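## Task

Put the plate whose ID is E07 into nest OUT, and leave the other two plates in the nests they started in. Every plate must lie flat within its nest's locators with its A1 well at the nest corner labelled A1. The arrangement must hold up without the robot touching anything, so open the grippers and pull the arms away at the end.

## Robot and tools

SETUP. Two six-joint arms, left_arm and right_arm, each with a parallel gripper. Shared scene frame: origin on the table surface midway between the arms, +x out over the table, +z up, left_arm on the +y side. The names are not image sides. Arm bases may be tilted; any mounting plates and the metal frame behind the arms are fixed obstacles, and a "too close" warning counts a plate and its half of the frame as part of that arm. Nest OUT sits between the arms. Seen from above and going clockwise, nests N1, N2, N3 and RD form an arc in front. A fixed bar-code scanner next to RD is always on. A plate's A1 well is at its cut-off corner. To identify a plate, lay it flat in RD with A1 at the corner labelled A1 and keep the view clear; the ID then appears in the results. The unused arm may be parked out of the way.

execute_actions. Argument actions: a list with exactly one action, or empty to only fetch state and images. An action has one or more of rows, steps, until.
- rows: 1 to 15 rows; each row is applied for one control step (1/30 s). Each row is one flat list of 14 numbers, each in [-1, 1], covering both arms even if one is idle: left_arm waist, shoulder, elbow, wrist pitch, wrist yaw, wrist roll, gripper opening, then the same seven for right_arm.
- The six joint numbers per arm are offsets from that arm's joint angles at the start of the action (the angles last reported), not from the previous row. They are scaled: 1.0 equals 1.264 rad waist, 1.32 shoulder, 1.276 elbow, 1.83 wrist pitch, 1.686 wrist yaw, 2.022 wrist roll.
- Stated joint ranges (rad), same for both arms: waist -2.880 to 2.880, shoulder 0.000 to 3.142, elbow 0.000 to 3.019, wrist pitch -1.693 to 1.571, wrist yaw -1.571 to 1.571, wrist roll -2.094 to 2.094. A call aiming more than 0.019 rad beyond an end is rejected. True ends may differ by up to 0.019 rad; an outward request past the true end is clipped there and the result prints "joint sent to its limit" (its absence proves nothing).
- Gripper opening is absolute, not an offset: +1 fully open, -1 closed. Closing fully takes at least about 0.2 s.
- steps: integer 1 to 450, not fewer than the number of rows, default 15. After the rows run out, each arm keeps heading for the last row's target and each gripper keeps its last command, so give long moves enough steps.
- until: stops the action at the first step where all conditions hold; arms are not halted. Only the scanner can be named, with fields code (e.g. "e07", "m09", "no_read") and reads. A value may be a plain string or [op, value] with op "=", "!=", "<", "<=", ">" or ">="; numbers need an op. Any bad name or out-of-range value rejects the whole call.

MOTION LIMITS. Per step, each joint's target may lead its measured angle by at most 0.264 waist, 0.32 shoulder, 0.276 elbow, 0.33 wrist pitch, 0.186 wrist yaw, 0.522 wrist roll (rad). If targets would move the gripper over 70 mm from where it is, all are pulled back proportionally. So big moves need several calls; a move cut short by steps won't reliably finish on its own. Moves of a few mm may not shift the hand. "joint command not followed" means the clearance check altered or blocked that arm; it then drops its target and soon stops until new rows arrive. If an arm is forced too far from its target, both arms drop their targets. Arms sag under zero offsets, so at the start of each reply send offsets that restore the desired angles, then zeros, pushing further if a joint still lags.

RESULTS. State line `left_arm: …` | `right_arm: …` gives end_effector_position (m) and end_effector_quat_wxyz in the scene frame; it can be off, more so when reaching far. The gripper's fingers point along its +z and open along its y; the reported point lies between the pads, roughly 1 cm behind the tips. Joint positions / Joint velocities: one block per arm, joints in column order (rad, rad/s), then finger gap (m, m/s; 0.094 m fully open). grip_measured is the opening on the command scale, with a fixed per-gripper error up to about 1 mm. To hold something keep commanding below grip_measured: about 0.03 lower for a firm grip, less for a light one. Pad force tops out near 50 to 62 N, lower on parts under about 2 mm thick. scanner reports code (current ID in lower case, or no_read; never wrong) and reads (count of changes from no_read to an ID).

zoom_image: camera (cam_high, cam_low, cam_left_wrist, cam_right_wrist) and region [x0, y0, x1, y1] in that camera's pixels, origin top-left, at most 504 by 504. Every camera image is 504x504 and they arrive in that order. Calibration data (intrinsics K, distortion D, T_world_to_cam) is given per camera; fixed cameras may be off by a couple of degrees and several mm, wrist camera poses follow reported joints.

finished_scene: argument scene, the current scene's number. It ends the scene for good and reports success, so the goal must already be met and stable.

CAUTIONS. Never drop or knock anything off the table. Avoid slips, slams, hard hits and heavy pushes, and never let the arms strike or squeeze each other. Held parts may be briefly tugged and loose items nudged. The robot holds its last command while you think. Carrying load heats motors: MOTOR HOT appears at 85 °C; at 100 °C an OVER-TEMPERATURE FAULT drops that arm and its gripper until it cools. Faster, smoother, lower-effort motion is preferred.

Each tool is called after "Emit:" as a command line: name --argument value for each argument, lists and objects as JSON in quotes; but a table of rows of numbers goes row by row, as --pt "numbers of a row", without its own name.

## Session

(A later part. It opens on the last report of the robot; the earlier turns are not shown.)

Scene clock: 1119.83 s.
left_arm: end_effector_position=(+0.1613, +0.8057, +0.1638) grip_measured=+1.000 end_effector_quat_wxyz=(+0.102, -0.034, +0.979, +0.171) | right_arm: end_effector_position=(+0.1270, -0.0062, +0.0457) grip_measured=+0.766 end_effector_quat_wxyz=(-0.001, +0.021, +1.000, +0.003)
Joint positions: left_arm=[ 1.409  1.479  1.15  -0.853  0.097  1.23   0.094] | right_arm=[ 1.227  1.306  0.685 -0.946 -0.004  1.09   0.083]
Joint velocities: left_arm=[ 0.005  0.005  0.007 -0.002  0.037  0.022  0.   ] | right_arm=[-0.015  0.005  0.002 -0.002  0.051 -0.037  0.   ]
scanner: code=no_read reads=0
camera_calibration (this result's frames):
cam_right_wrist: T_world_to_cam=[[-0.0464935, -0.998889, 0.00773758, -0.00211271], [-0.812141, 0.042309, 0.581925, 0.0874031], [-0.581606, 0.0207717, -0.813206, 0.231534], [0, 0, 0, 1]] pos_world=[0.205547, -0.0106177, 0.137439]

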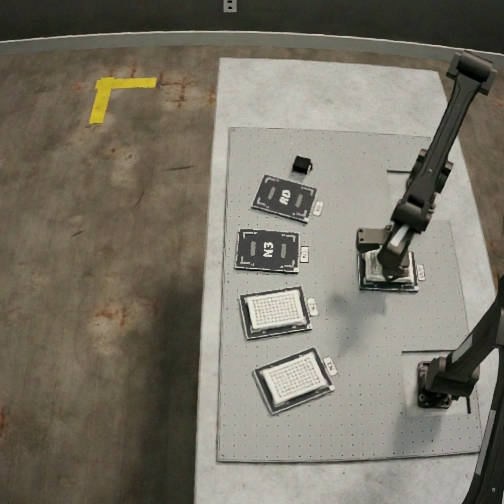

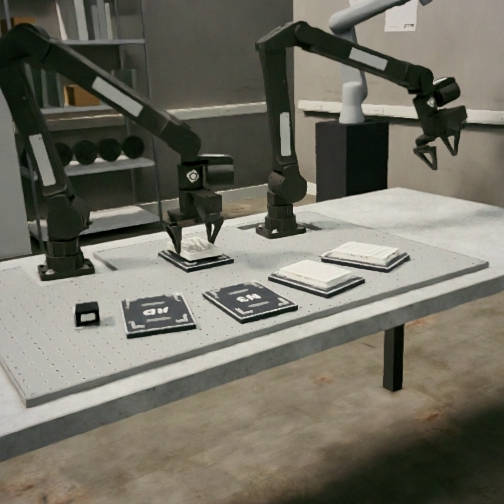

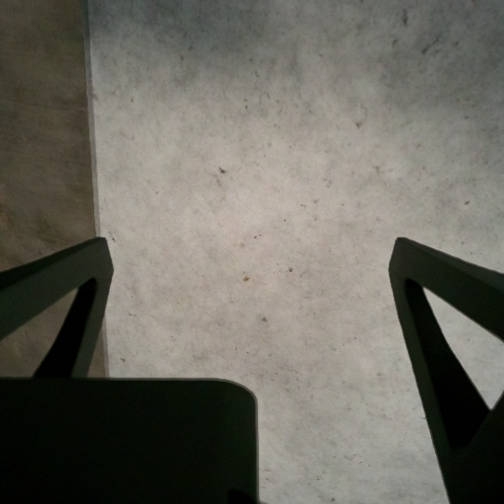

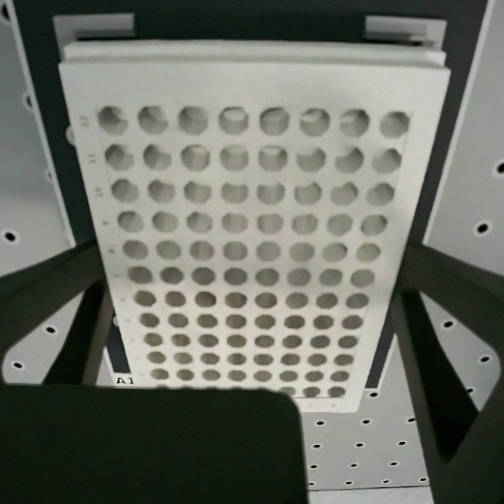

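Emit:
zoom_image --camera "cam_right_wrist" --region '[30, 0, 170, 90]'

Emit:
zoom_image --camera "cam_right_wrist" --region '[340, 0, 480, 90]'

Region (30, 0, 170, 90) of cam_right_wrist's 504x504 image, scaled by 3.600, with more detail than that image has; it fills the top 324 rows of this view, and the rest is white.

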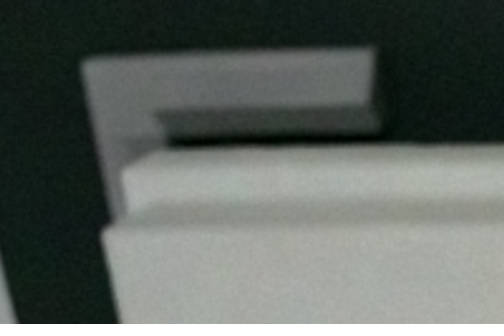

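Region (340, 0, 480, 90) of cam_right_wrist's 504x504 image, scaled by 3.600, with more detail than that image has; it fills the top 324 rows of this view, and the rest is white.

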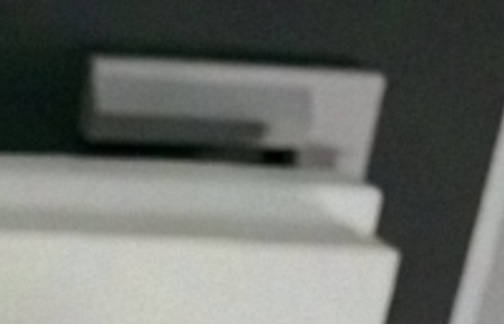

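Emit:
zoom_image --camera "cam_low" --region '[145, 205, 255, 285]'

Region (145, 205, 255, 285) of cam_low's 504x504 image, scaled by 4.582, with more detail than that image has; it fills the top 367 rows of this view, and the rest is white.

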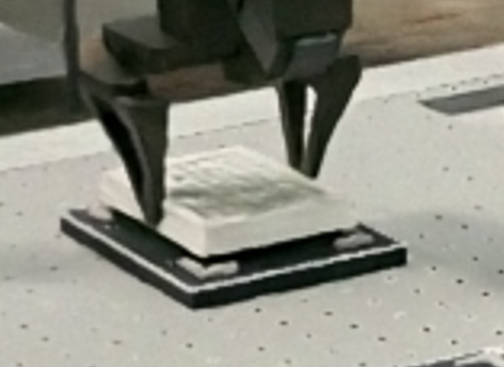

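Emit:
execute_actions --actions '[{"rows": [[0,0,0,0,0,0,1, 0.004,0.003,-0.003,0.005,0,0,0.73],[0,0,0,0,0,0,1, 0.007,0.006,-0.006,0.009,0,0,0.73],[0,0,0,0,0,0,1, 0.009,0.009,-0.008,0.013,0,0,0.73],[0,0,0,0,0,0,1, 0.0107,0.012,-0.0106,0.0175,0,0,0.73]], "steps": 12}]'

Scene clock: 1189.90 s.
left_arm: end_effector_position=(+0.1613, +0.8057, +0.1638) grip_measured=+1.000 end_effector_quat_wxyz=(+0.102, -0.034, +0.979, +0.171) | right_arm: end_effector_position=(+0.1279, -0.0047, +0.0437) grip_measured=+0.766 end_effector_quat_wxyz=(+0.002, +0.021, +1.000, +0.008)
Joint positions: left_arm=[ 1.409  1.479  1.15  -0.853  0.097  1.23   0.094] | right_arm=[ 1.227  1.306  0.678 -0.926 -0.004  1.09   0.083]
Joint velocities: left_arm=[-0.005 -0.015  0.002  0.007 -0.007 -0.066  0.   ] | right_arm=[ 0.005 -0.015  0.012 -0.007  0.081  0.095  0.   ]
scanner: code=no_read reads=0
camera_calibration (this result's frames):
cam_right_wrist: T_world_to_cam=[[-0.0468873, -0.998893, -0.00379067, 0.0000038226], [-0.815877, 0.0361067, 0.577097, 0.0898564], [-0.576321, 0.0301513, -0.816667, 0.229919], [0, 0, 0, 1]] pos_world=[0.205819, -0.0101729, 0.135911]

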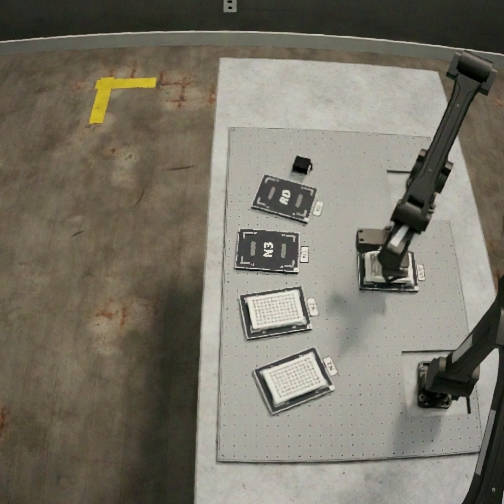

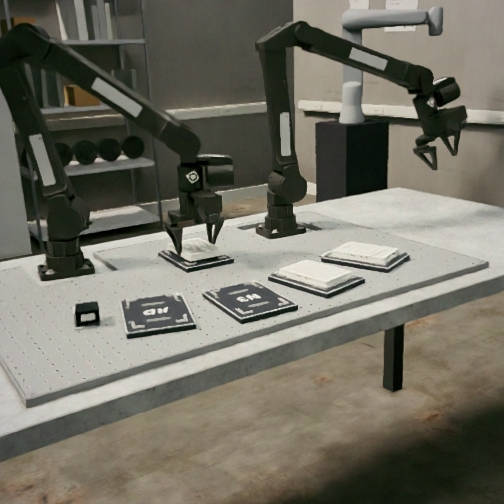

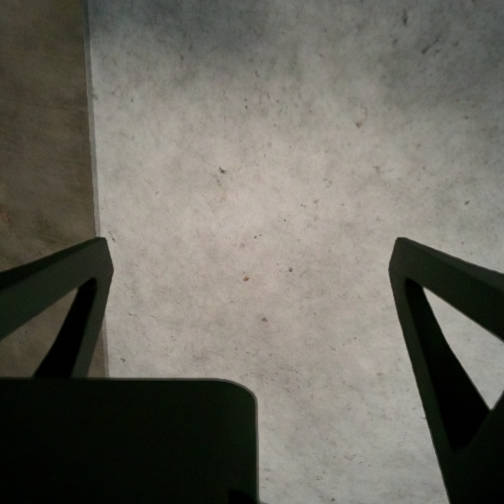

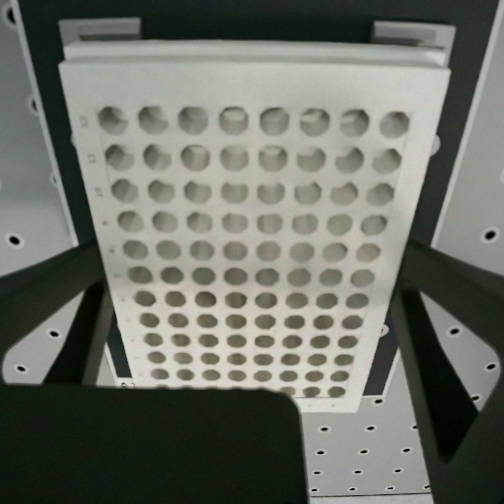

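Emit:
execute_actions --actions '[{"rows": [[0,0,0,0,0,0,1, 0.004,0.006,0,0,0,0,0.73],[0,0,0,0,0,0,1, 0.008,0.011,0,0,0,0,0.73],[0,0,0,0,0,0,1, 0.011,0.015,0,0,0,0,0.73],[0,0,0,0,0,0,1, 0.0125,0.018,0,0,0,0,0.73],[0,0,0,0,0,0,1, 0.0125,0.021,0,0,0,0,0.73],[0,0,0,0,0,0,1, 0.0125,0.023,0,0,0,0,0.73],[0,0,0,0,0,0,1, 0.0125,0.025,0,0,0,0,0.73]], "steps": 14}]'

Scene clock: 1203.00 s.
left_arm: end_effector_position=(+0.1613, +0.8057, +0.1638) grip_measured=+1.000 end_effector_quat_wxyz=(+0.102, -0.034, +0.979, +0.171) | right_arm: end_effector_position=(+0.1264, -0.0055, +0.0391) grip_measured=+0.766 end_effector_quat_wxyz=(-0.001, +0.019, +1.000, +0.001)
Joint positions: left_arm=[ 1.409  1.479  1.15  -0.853  0.097  1.23   0.094] | right_arm=[ 1.23   1.322  0.678 -0.926 -0.004  1.09   0.083]
Joint velocities: left_arm=[ 0.015 -0.005 -0.017  0.007 -0.022  0.037  0.   ] | right_arm=[-0.005  0.005 -0.012  0.002 -0.022  0.007 -0.   ]
scanner: code=no_read reads=0
camera_calibration (this result's frames):
cam_right_wrist: T_world_to_cam=[[-0.0438122, -0.998985, 0.0104506, -0.00175826], [-0.811367, 0.0416833, 0.583049, 0.090545], [-0.582893, 0.0170653, -0.81237, 0.225943], [0, 0, 0, 1]] pos_world=[0.205089, -0.00938648, 0.130776]

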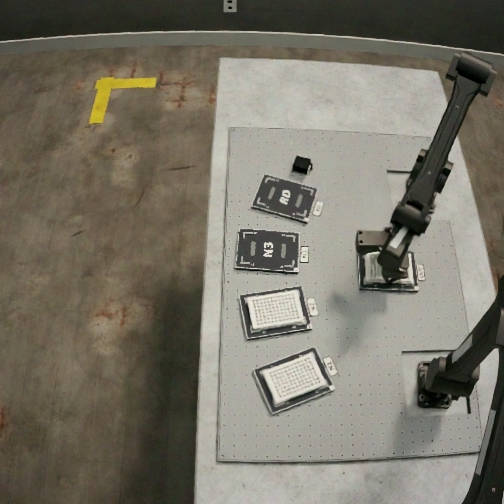

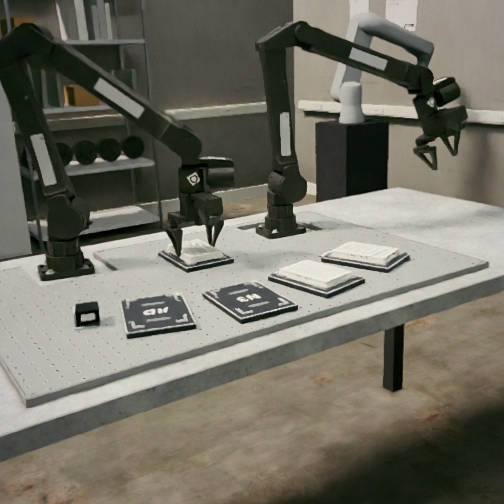

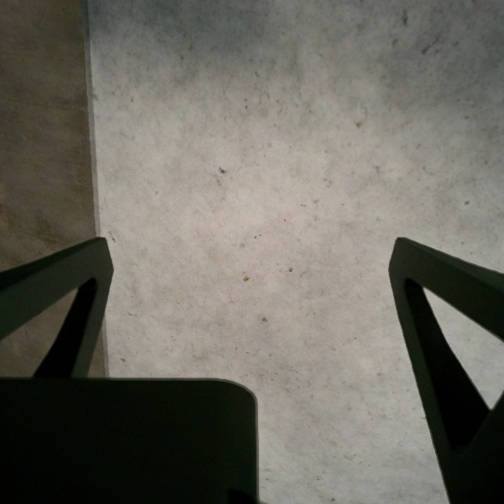

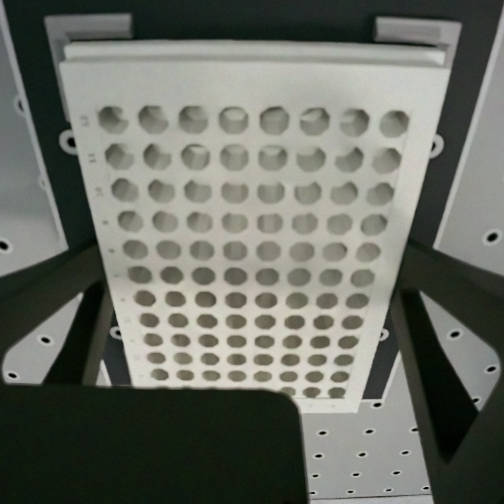

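Emit:
zoom_image --camera "cam_right_wrist" --region '[25, 0, 165, 130]'

Emit:
zoom_image --camera "cam_right_wrist" --region '[345, 0, 485, 130]'

Emit:
zoom_image --camera "cam_low" --region '[145, 205, 255, 285]'

Region (25, 0, 165, 130) of cam_right_wrist's 504x504 image, scaled by 3.600, with more detail than that image has; it fills the top 468 rows of this view, and the rest is white.

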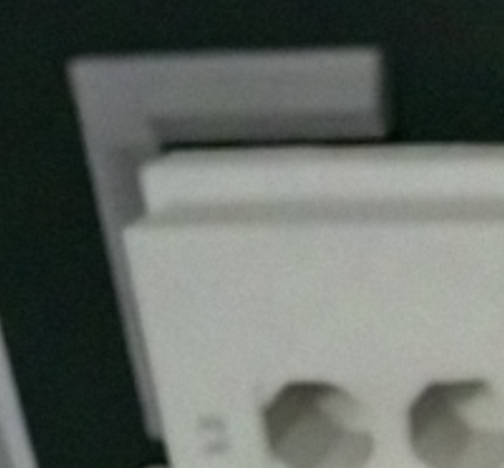

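Region (345, 0, 485, 130) of cam_right_wrist's 504x504 image, scaled by 3.600, with more detail than that image has; it fills the top 468 rows of this view, and the rest is white.

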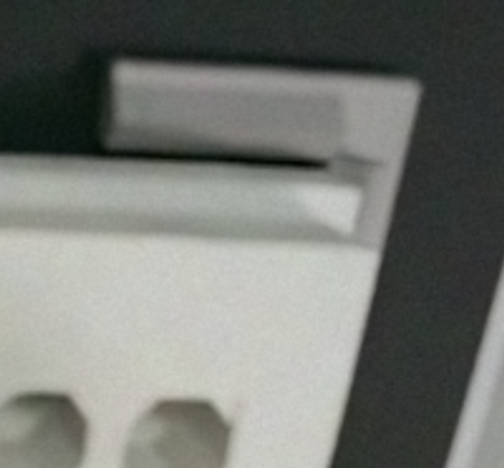

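Region (145, 205, 255, 285) of cam_low's 504x504 image, scaled by 4.582, with more detail than that image has; it fills the top 367 rows of this view, and the rest is white.

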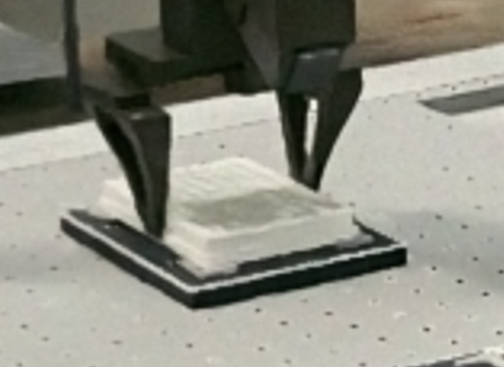

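Emit:
execute_actions --actions '[{"rows": [[0,0,0,0,0,0,1, 0,0.005,0,0.002,0,0,0.73],[0,0,0,0,0,0,1, 0,0.01,0,0.004,0,0,0.73],[0,0,0,0,0,0,1, 0,0.014,0,0.006,0,0,0.73],[0,0,0,0,0,0,1, 0,0.017,0,0.008,0,0,0.73],[0,0,0,0,0,0,1, 0,0.019,0,0.0093,0,0,0.73]], "steps": 12}]'

Scene clock: 1230.73 s.
left_arm: end_effector_position=(+0.1613, +0.8057, +0.1638) grip_measured=+1.000 end_effector_quat_wxyz=(+0.102, -0.034, +0.979, +0.171) | right_arm: end_effector_position=(+0.1267, -0.0050, +0.0372) grip_measured=+0.766 end_effector_quat_wxyz=(-0.002, +0.019, +1.000, +0.000)
Joint positions: left_arm=[ 1.409  1.479  1.15  -0.853  0.097  1.23   0.094] | right_arm=[ 1.23   1.329  0.678 -0.921 -0.004  1.09   0.083]
Joint velocities: left_arm=[ 0.005 -0.015  0.017  0.007  0.007  0.081  0.   ] | right_arm=[-0.015 -0.024  0.002  0.007 -0.066 -0.037  0.001]
scanner: code=no_read reads=0
camera_calibration (this result's frames):
cam_right_wrist: T_world_to_cam=[[-0.0437991, -0.998962, 0.012485, -0.00137889], [-0.810704, 0.0428424, 0.583887, 0.0917317], [-0.583816, 0.0154521, -0.811739, 0.224609], [0, 0, 0, 1]] pos_world=[0.205437, -0.00877814, 0.12878]

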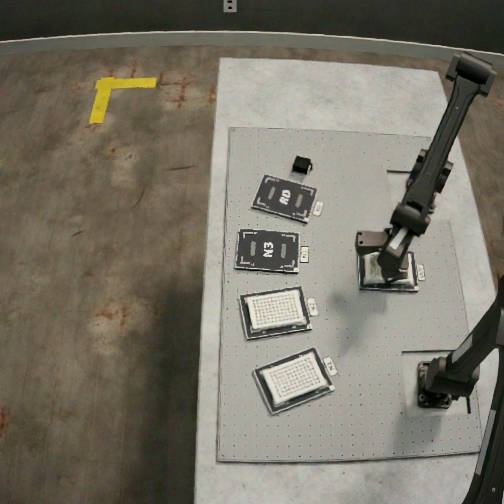

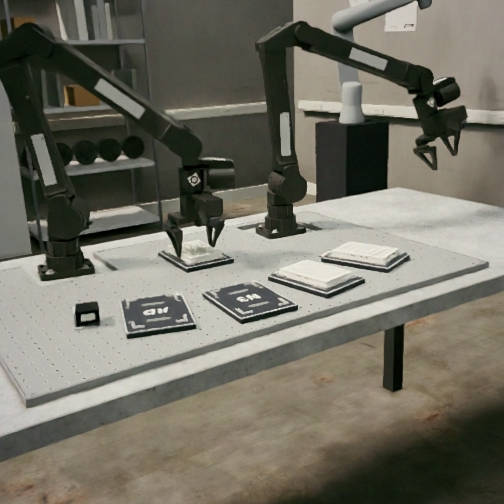

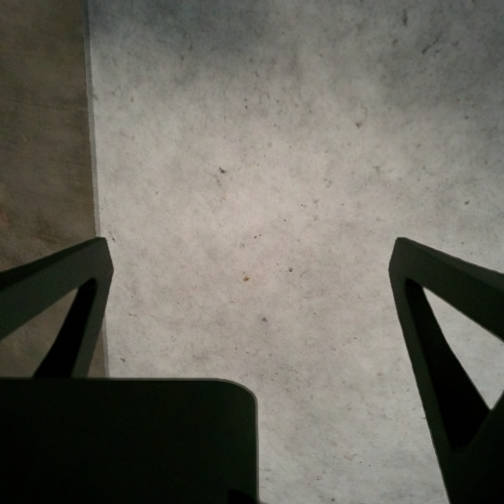

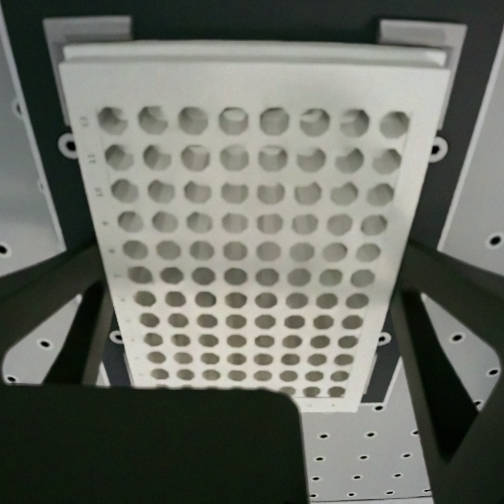

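Emit:
zoom_image --camera "cam_right_wrist" --region '[25, 0, 165, 130]'

Emit:
zoom_image --camera "cam_right_wrist" --region '[345, 0, 485, 130]'

Emit:
zoom_image --camera "cam_low" --region '[145, 205, 255, 285]'

Region (25, 0, 165, 130) of cam_right_wrist's 504x504 image, scaled by 3.600, with more detail than that image has; it fills the top 468 rows of this view, and the rest is white.

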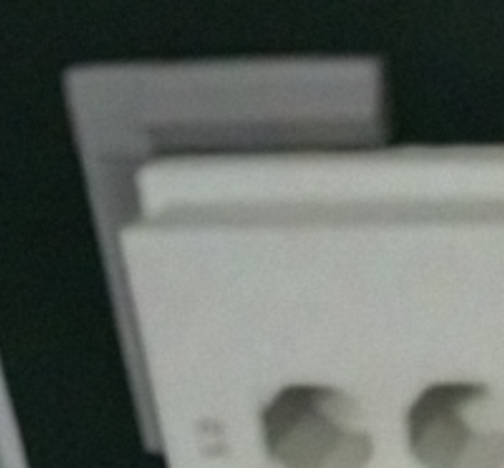

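Region (345, 0, 485, 130) of cam_right_wrist's 504x504 image, scaled by 3.600, with more detail than that image has; it fills the top 468 rows of this view, and the rest is white.

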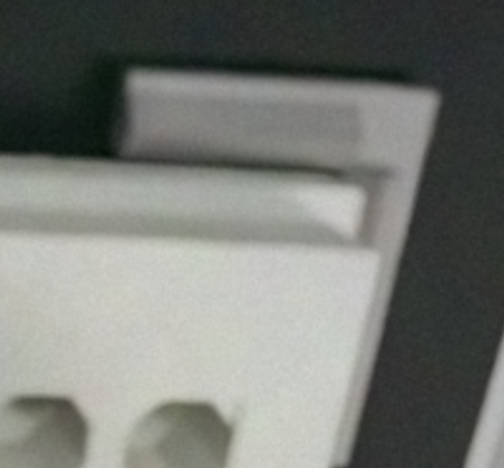

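Region (145, 205, 255, 285) of cam_low's 504x504 image, scaled by 4.582, with more detail than that image has; it fills the top 367 rows of this view, and the rest is white.

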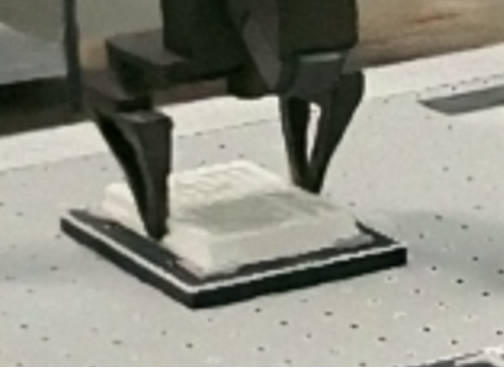

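Emit:
execute_actions --actions '[{"rows": [[0,0,0,0,0,0,1, 0,0.005,0,0.002,0,0,0.73],[0,0,0,0,0,0,1, 0,0.01,0,0.004,0,0,0.73],[0,0,0,0,0,0,1, 0,0.014,0,0.006,0,0,0.73],[0,0,0,0,0,0,1, 0,0.017,0,0.008,0,0,0.73],[0,0,0,0,0,0,1, 0,0.018,0,0.009,0,0,0.73]], "steps": 12}]'

Scene clock: 1247.97 s.
left_arm: end_effector_position=(+0.1613, +0.8057, +0.1638) grip_measured=+1.000 end_effector_quat_wxyz=(+0.102, -0.034, +0.979, +0.171) | right_arm: end_effector_position=(+0.1267, -0.0049, +0.0371) grip_measured=+0.766 end_effector_quat_wxyz=(-0.002, +0.019, +1.000, +0.000)
Joint positions: left_arm=[ 1.409  1.479  1.15  -0.853  0.097  1.23   0.094] | right_arm=[ 1.23   1.33   0.678 -0.921 -0.004  1.09   0.083]
Joint velocities: left_arm=[-0.005 -0.015  0.007 -0.002  0.022 -0.037  0.   ] | right_arm=[-0.005 -0.005  0.002  0.012 -0.022  0.022  0.   ]
scanner: code=no_read reads=0
camera_calibration (this result's frames):
cam_right_wrist: T_world_to_cam=[[-0.0438015, -0.998966, 0.0121459, -0.00122963], [-0.810814, 0.0426491, 0.583747, 0.0918678], [-0.583662, 0.0157209, -0.811845, 0.22455], [0, 0, 0, 1]] pos_world=[0.205495, -0.00867656, 0.128687]

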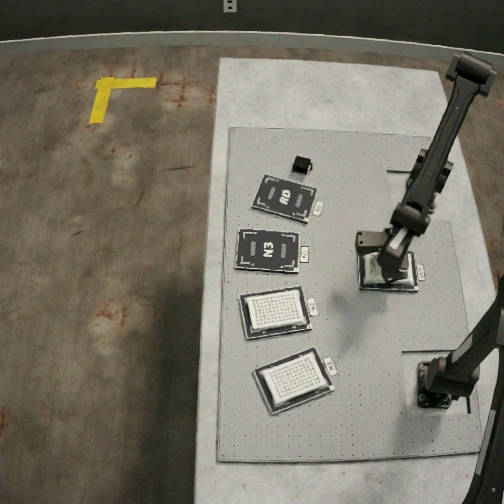

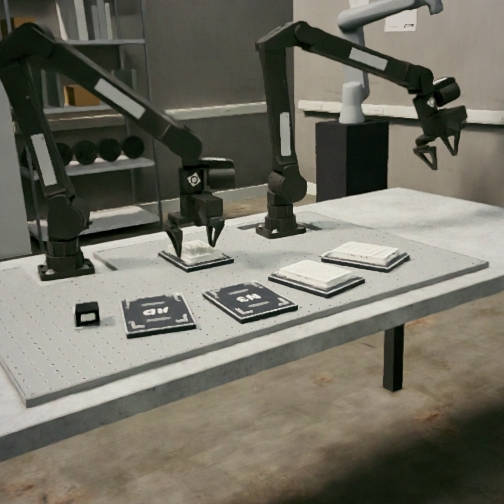

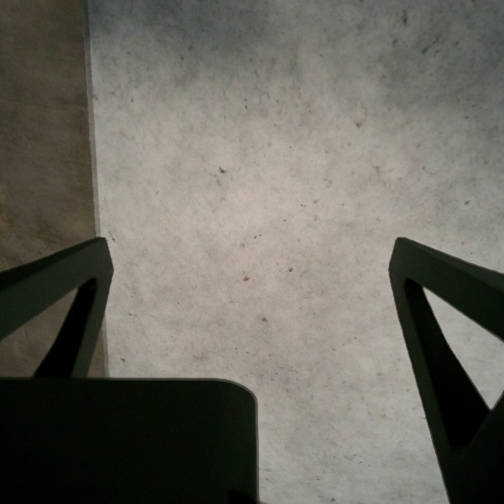

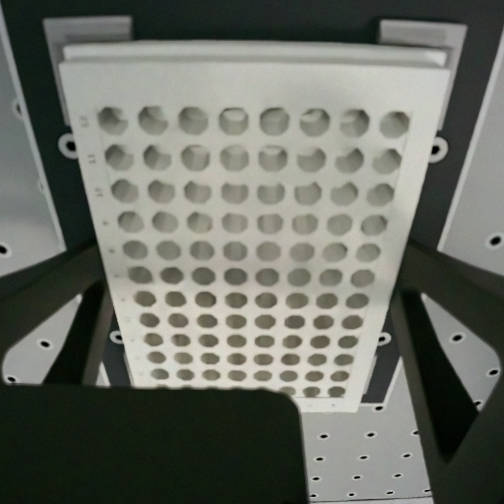

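Emit:
execute_actions --actions '[{"rows": [[0,0,0,0,0,0,1, 0,0,0,0,0,0,0.76],[0,0,0,0,0,0,1, 0,0,0,0,0,0,0.79],[0,0,0,0,0,0,1, 0,0,0,0,0,0,0.83],[0,0,0,0,0,0,1, 0,0,0,0,0,0,0.88],[0,0,0,0,0,0,1, 0,0,0,0,0,0,0.94],[0,0,0,0,0,0,1, 0,0,0,0,0,0,1]], "steps": 11}]'

Scene clock: 1256.07 s.
left_arm: end_effector_position=(+0.1613, +0.8057, +0.1638) grip_measured=+1.000 end_effector_quat_wxyz=(+0.102, -0.034, +0.979, +0.171) | right_arm: end_effector_position=(+0.1267, -0.0049, +0.0371) grip_measured=+1.000 end_effector_quat_wxyz=(-0.002, +0.019, +1.000, +0.000)
Joint positions: left_arm=[ 1.409  1.479  1.15  -0.853  0.097  1.23   0.094] | right_arm=[ 1.23   1.33   0.678 -0.921 -0.004  1.09   0.094]
Joint velocities: left_arm=[-0.005 -0.005  0.002  0.007 -0.051 -0.022  0.   ] | right_arm=[ 0.015 -0.005  0.017  0.012  0.007 -0.007  0.   ]
scanner: code=no_read reads=0
camera_calibration (this result's frames):
cam_right_wrist: T_world_to_cam=[[-0.0438015, -0.998966, 0.0121459, -0.00122963], [-0.810814, 0.0426491, 0.583747, 0.0918678], [-0.583662, 0.0157209, -0.811845, 0.22455], [0, 0, 0, 1]] pos_world=[0.205495, -0.00867656, 0.128687]

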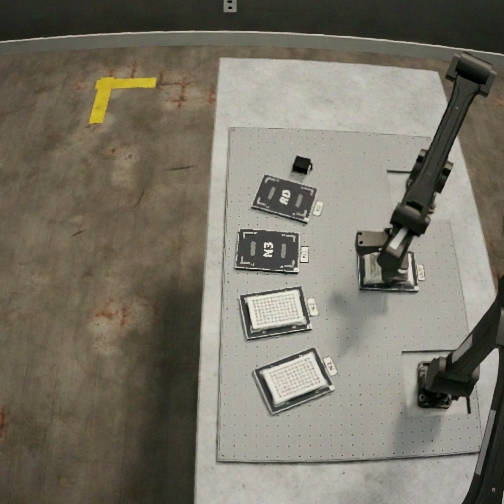

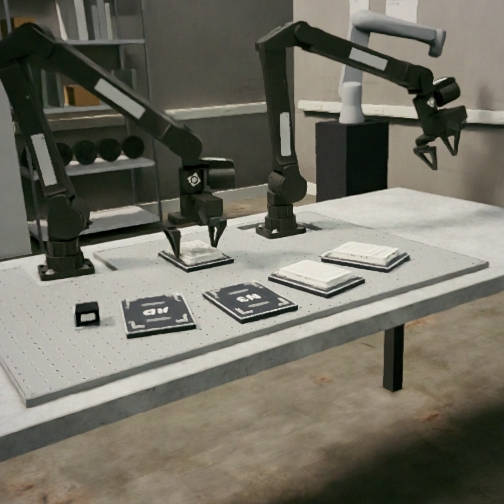

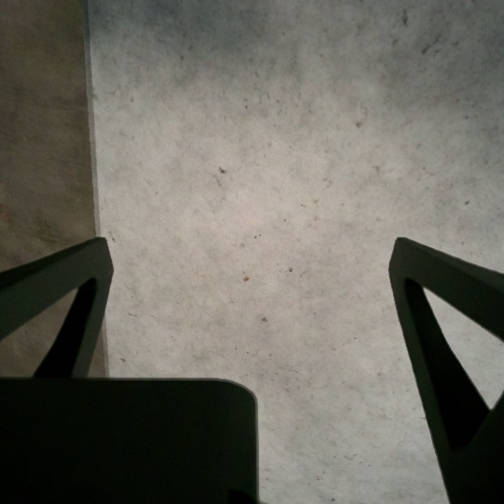

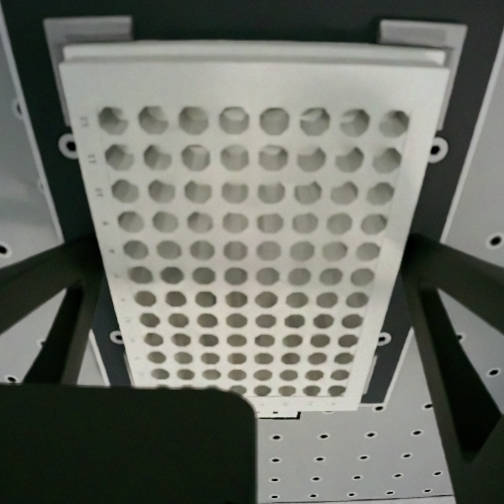

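Emit:
execute_actions --actions '[{"rows": [[0,0,0,0,0,0,1, 0,-0.006,0.01,-0.003,0,0,1],[0,0,0,0,0,0,1, 0,-0.014,0.015,-0.007,0,0,1],[0,0,0,0,0,0,1, 0,-0.023,0.018,-0.011,0,0,1],[0,0,0,0,0,0,1, 0,-0.032,0.02,-0.015,0,0,1],[0,0,0,0,0,0,1, 0,-0.04,0.022,-0.019,0,0,1],[0,0,0,0,0,0,1, 0,-0.047,0.03,-0.03,0,0,1],[0,0,0,0,0,0,1, 0,-0.055,0.045,-0.05,0,0,1],[0,0,0,0,0,0,1, 0,-0.064,0.062,-0.072,0,0,1],[0,0,0,0,0,0,1, 0,-0.073,0.08,-0.095,0,0,1],[0,0,0,0,0,0,1, 0,-0.082,0.097,-0.117,0,0,1],[0,0,0,0,0,0,1, 0,-0.09,0.112,-0.135,0,0,1],[0,0,0,0,0,0,1, 0,-0.097,0.123,-0.147,0,0,1],[0,0,0,0,0,0,1, 0,-0.101,0.128,-0.153,0,0,1]], "steps": 20}]'

Scene clock: 1300.80 s.
left_arm: end_effector_position=(+0.1613, +0.8057, +0.1638) grip_measured=+1.000 end_effector_quat_wxyz=(+0.102, -0.034, +0.979, +0.171) | right_arm: end_effector_position=(+0.1283, -0.0022, +0.1255) grip_measured=+1.000 end_effector_quat_wxyz=(+0.003, +0.019, +1.000, +0.010)
Joint positions: left_arm=[ 1.409  1.479  1.15  -0.853  0.097  1.23   0.094] | right_arm=[ 1.23   1.184  0.821 -1.187 -0.004  1.09   0.094]
Joint velocities: left_arm=[-0.015  0.005  0.002 -0.002 -0.007 -0.037  0.   ] | right_arm=[ 0.005  0.005 -0.017 -0.085 -0.037  0.007  0.   ]
scanner: code=no_read reads=0
camera_calibration (this result's frames):
cam_right_wrist: T_world_to_cam=[[-0.0438283, -0.999013, -0.00718145, 0.00293064], [-0.817075, 0.0317082, 0.575658, 0.043212], [-0.574863, 0.0310979, -0.817659, 0.296825], [0, 0, 0, 1]] pos_world=[0.206069, -0.00767306, 0.217847]

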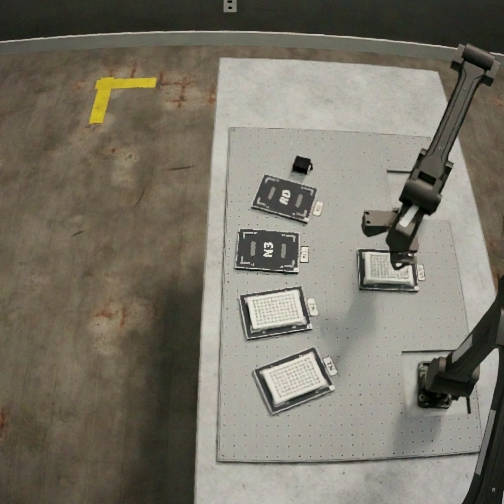

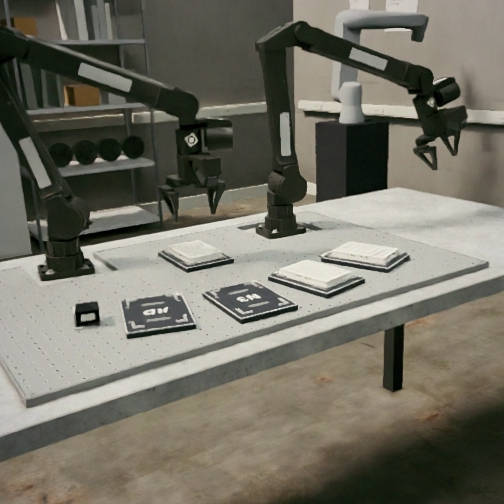

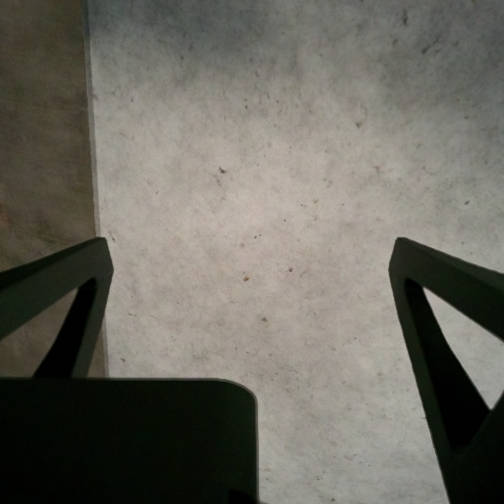

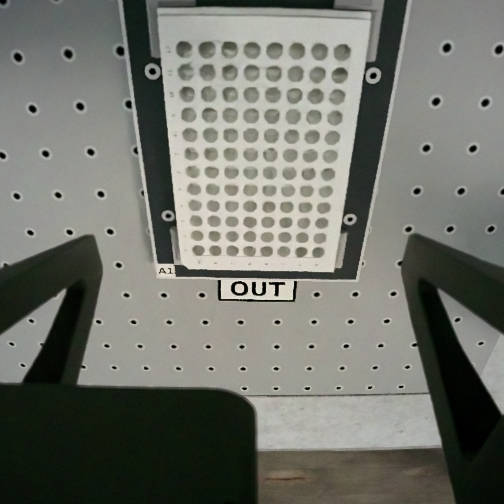

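Emit:
zoom_image --camera "cam_right_wrist" --region '[130, 180, 390, 310]'

Emit:
zoom_image --camera "cam_low" --region '[145, 215, 255, 285]'

Emit:
zoom_image --camera "cam_high" --region '[230, 270, 360, 430]'

Region (130, 180, 390, 310) of cam_right_wrist's 504x504 image, scaled by 1.938, with more detail than that image has.

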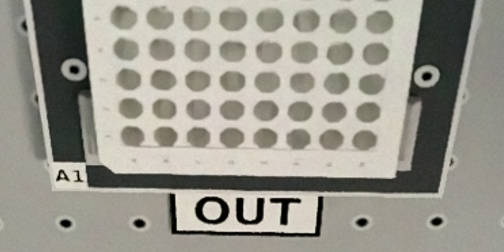

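Region (145, 215, 255, 285) of cam_low's 504x504 image, scaled by 4.582, with more detail than that image has; it fills the top 321 rows of this view, and the rest is white.

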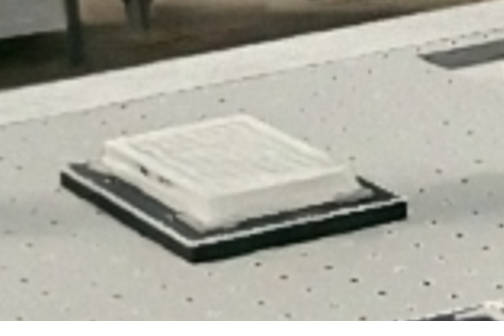

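Region (230, 270, 360, 430) of cam_high's 504x504 image, scaled by 3.150, with more detail than that image has; it fills the left 410 columns of this view, and the rest is white.

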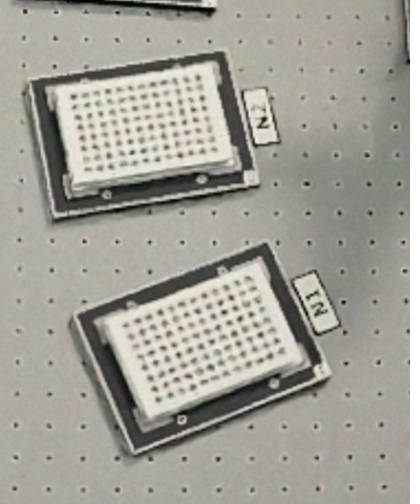

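Emit:
zoom_image --camera "cam_high" --region '[235, 280, 320, 345]'

Emit:
zoom_image --camera "cam_high" --region '[248, 342, 340, 420]'

Region (235, 280, 320, 345) of cam_high's 504x504 image, scaled by 5.929, with more detail than that image has; it fills the top 385 rows of this view, and the rest is white.

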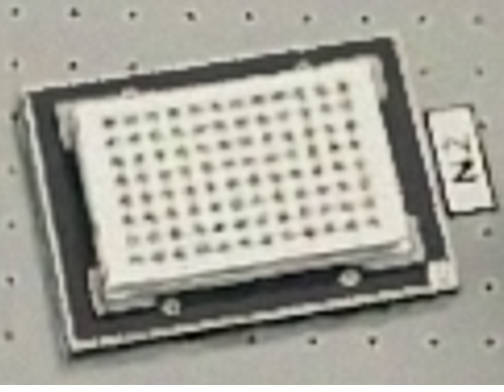

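Region (248, 342, 340, 420) of cam_high's 504x504 image, scaled by 5.478, with more detail than that image has; it fills the top 427 rows of this view, and the rest is white.

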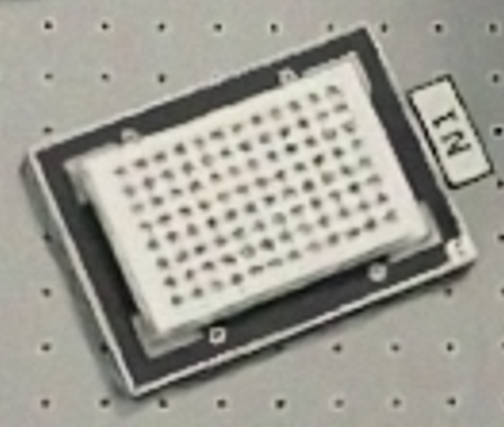

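Emit:
zoom_image --camera "cam_low" --region '[265, 230, 425, 310]'

Region (265, 230, 425, 310) of cam_low's 504x504 image, scaled by 3.150, with more detail than that image has.

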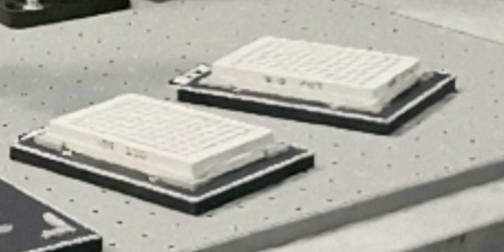

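Emit:
execute_actions --actions '[{"rows": [[0,0,0,0,0,0,1, -0.03,-0.005,0,0,0,0,1],[0,0,0,0,0,0,1, -0.08,-0.012,0,0,0,0,1],[0,0,0,0,0,0,1, -0.15,-0.022,0,0,0,0,1],[0,0,0,0,0,0,1, -0.23,-0.033,0,0,0,0,1],[0,0,0,0,0,0,1, -0.32,-0.045,0,0,0,0,1],[0,0,0,0,0,0,1, -0.41,-0.057,0,0,0,0,1],[0,0,0,0,0,0,1, -0.5,-0.068,0,0,0,0,1],[0,0,0,0,0,0,1, -0.58,-0.078,0,0,0,0,1],[0,0,0,0,0,0,1, -0.65,-0.087,0,0,0,0,1],[0,0,0,0,0,0,1, -0.7,-0.094,0,0,0,0,1],[0,0,0,0,0,0,1, -0.73,-0.098,0,0,0,0,1],[0,0,0,0,0,0,1, -0.75,-0.1,0,0,0,0,1]], "steps": 30}]'

Scene clock: 1353.77 s.
left_arm: end_effector_position=(+0.1613, +0.8057, +0.1638) grip_measured=+1.000 end_effector_quat_wxyz=(+0.102, -0.034, +0.979, +0.171) | right_arm: end_effector_position=(+0.2780, -0.2377, +0.1625) grip_measured=+1.000 end_effector_quat_wxyz=(+0.063, +0.476, +0.876, +0.042)
Joint positions: left_arm=[ 1.409  1.479  1.15  -0.853  0.097  1.23   0.094] | right_arm=[ 0.274  1.052  0.821 -1.189  0.     1.09   0.094]
Joint velocities: left_arm=[-0.015 -0.024 -0.002  0.012 -0.007 -0.051  0.   ] | right_arm=[-0.005 -0.005 -0.007 -0.007  0.081  0.037  0.   ]
scanner: code=no_read reads=0
camera_calibration (this result's frames):
cam_right_wrist: T_world_to_cam=[[-0.832803, -0.540252, -0.120691, 0.121255], [-0.516865, 0.680812, 0.518985, 0.231737], [-0.198214, 0.494593, -0.84622, 0.430575], [0, 0, 0, 1]] pos_world=[0.306105, -0.30522, 0.258728]

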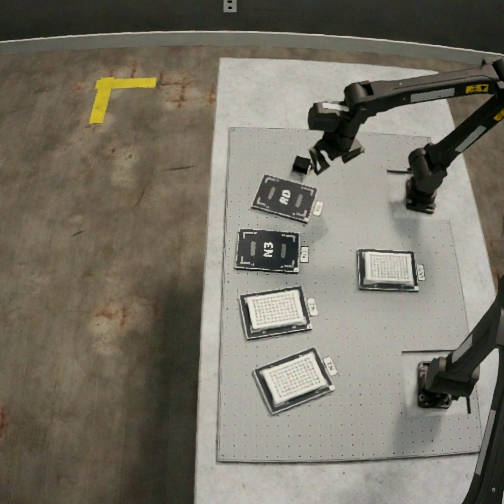

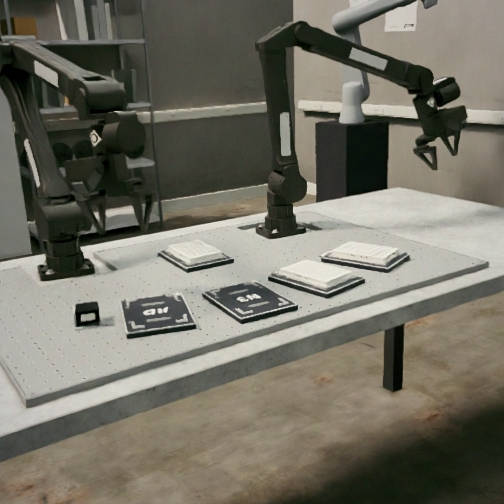

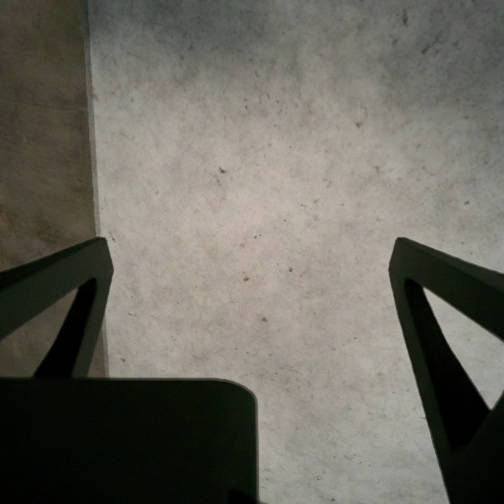

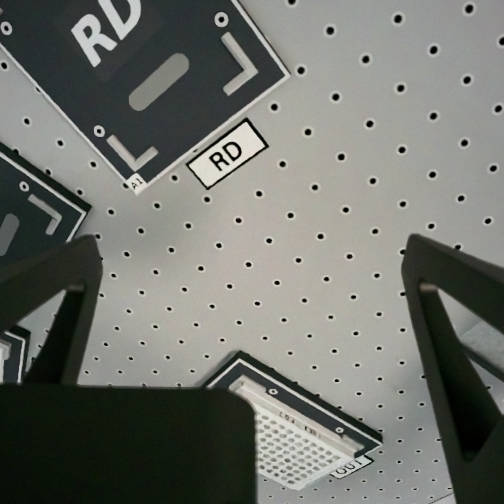

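Emit:
zoom_image --camera "cam_high" --region '[345, 238, 430, 303]'

Region (345, 238, 430, 303) of cam_high's 504x504 image, scaled by 5.929, with more detail than that image has; it fills the top 385 rows of this view, and the rest is white.

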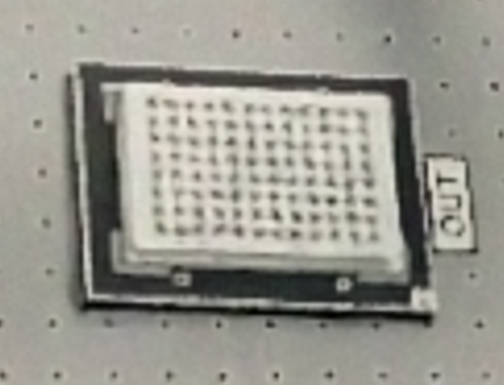

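Emit:
zoom_image --camera "cam_right_wrist" --region '[240, 370, 380, 490]'

Region (240, 370, 380, 490) of cam_right_wrist's 504x504 image, scaled by 3.600, with more detail than that image has; it fills the top 432 rows of this view, and the rest is white.

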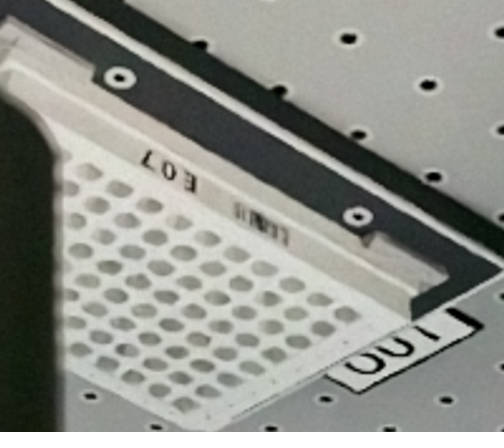

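Emit:
finished_scene --scene 1

The scene is finished: the task was done.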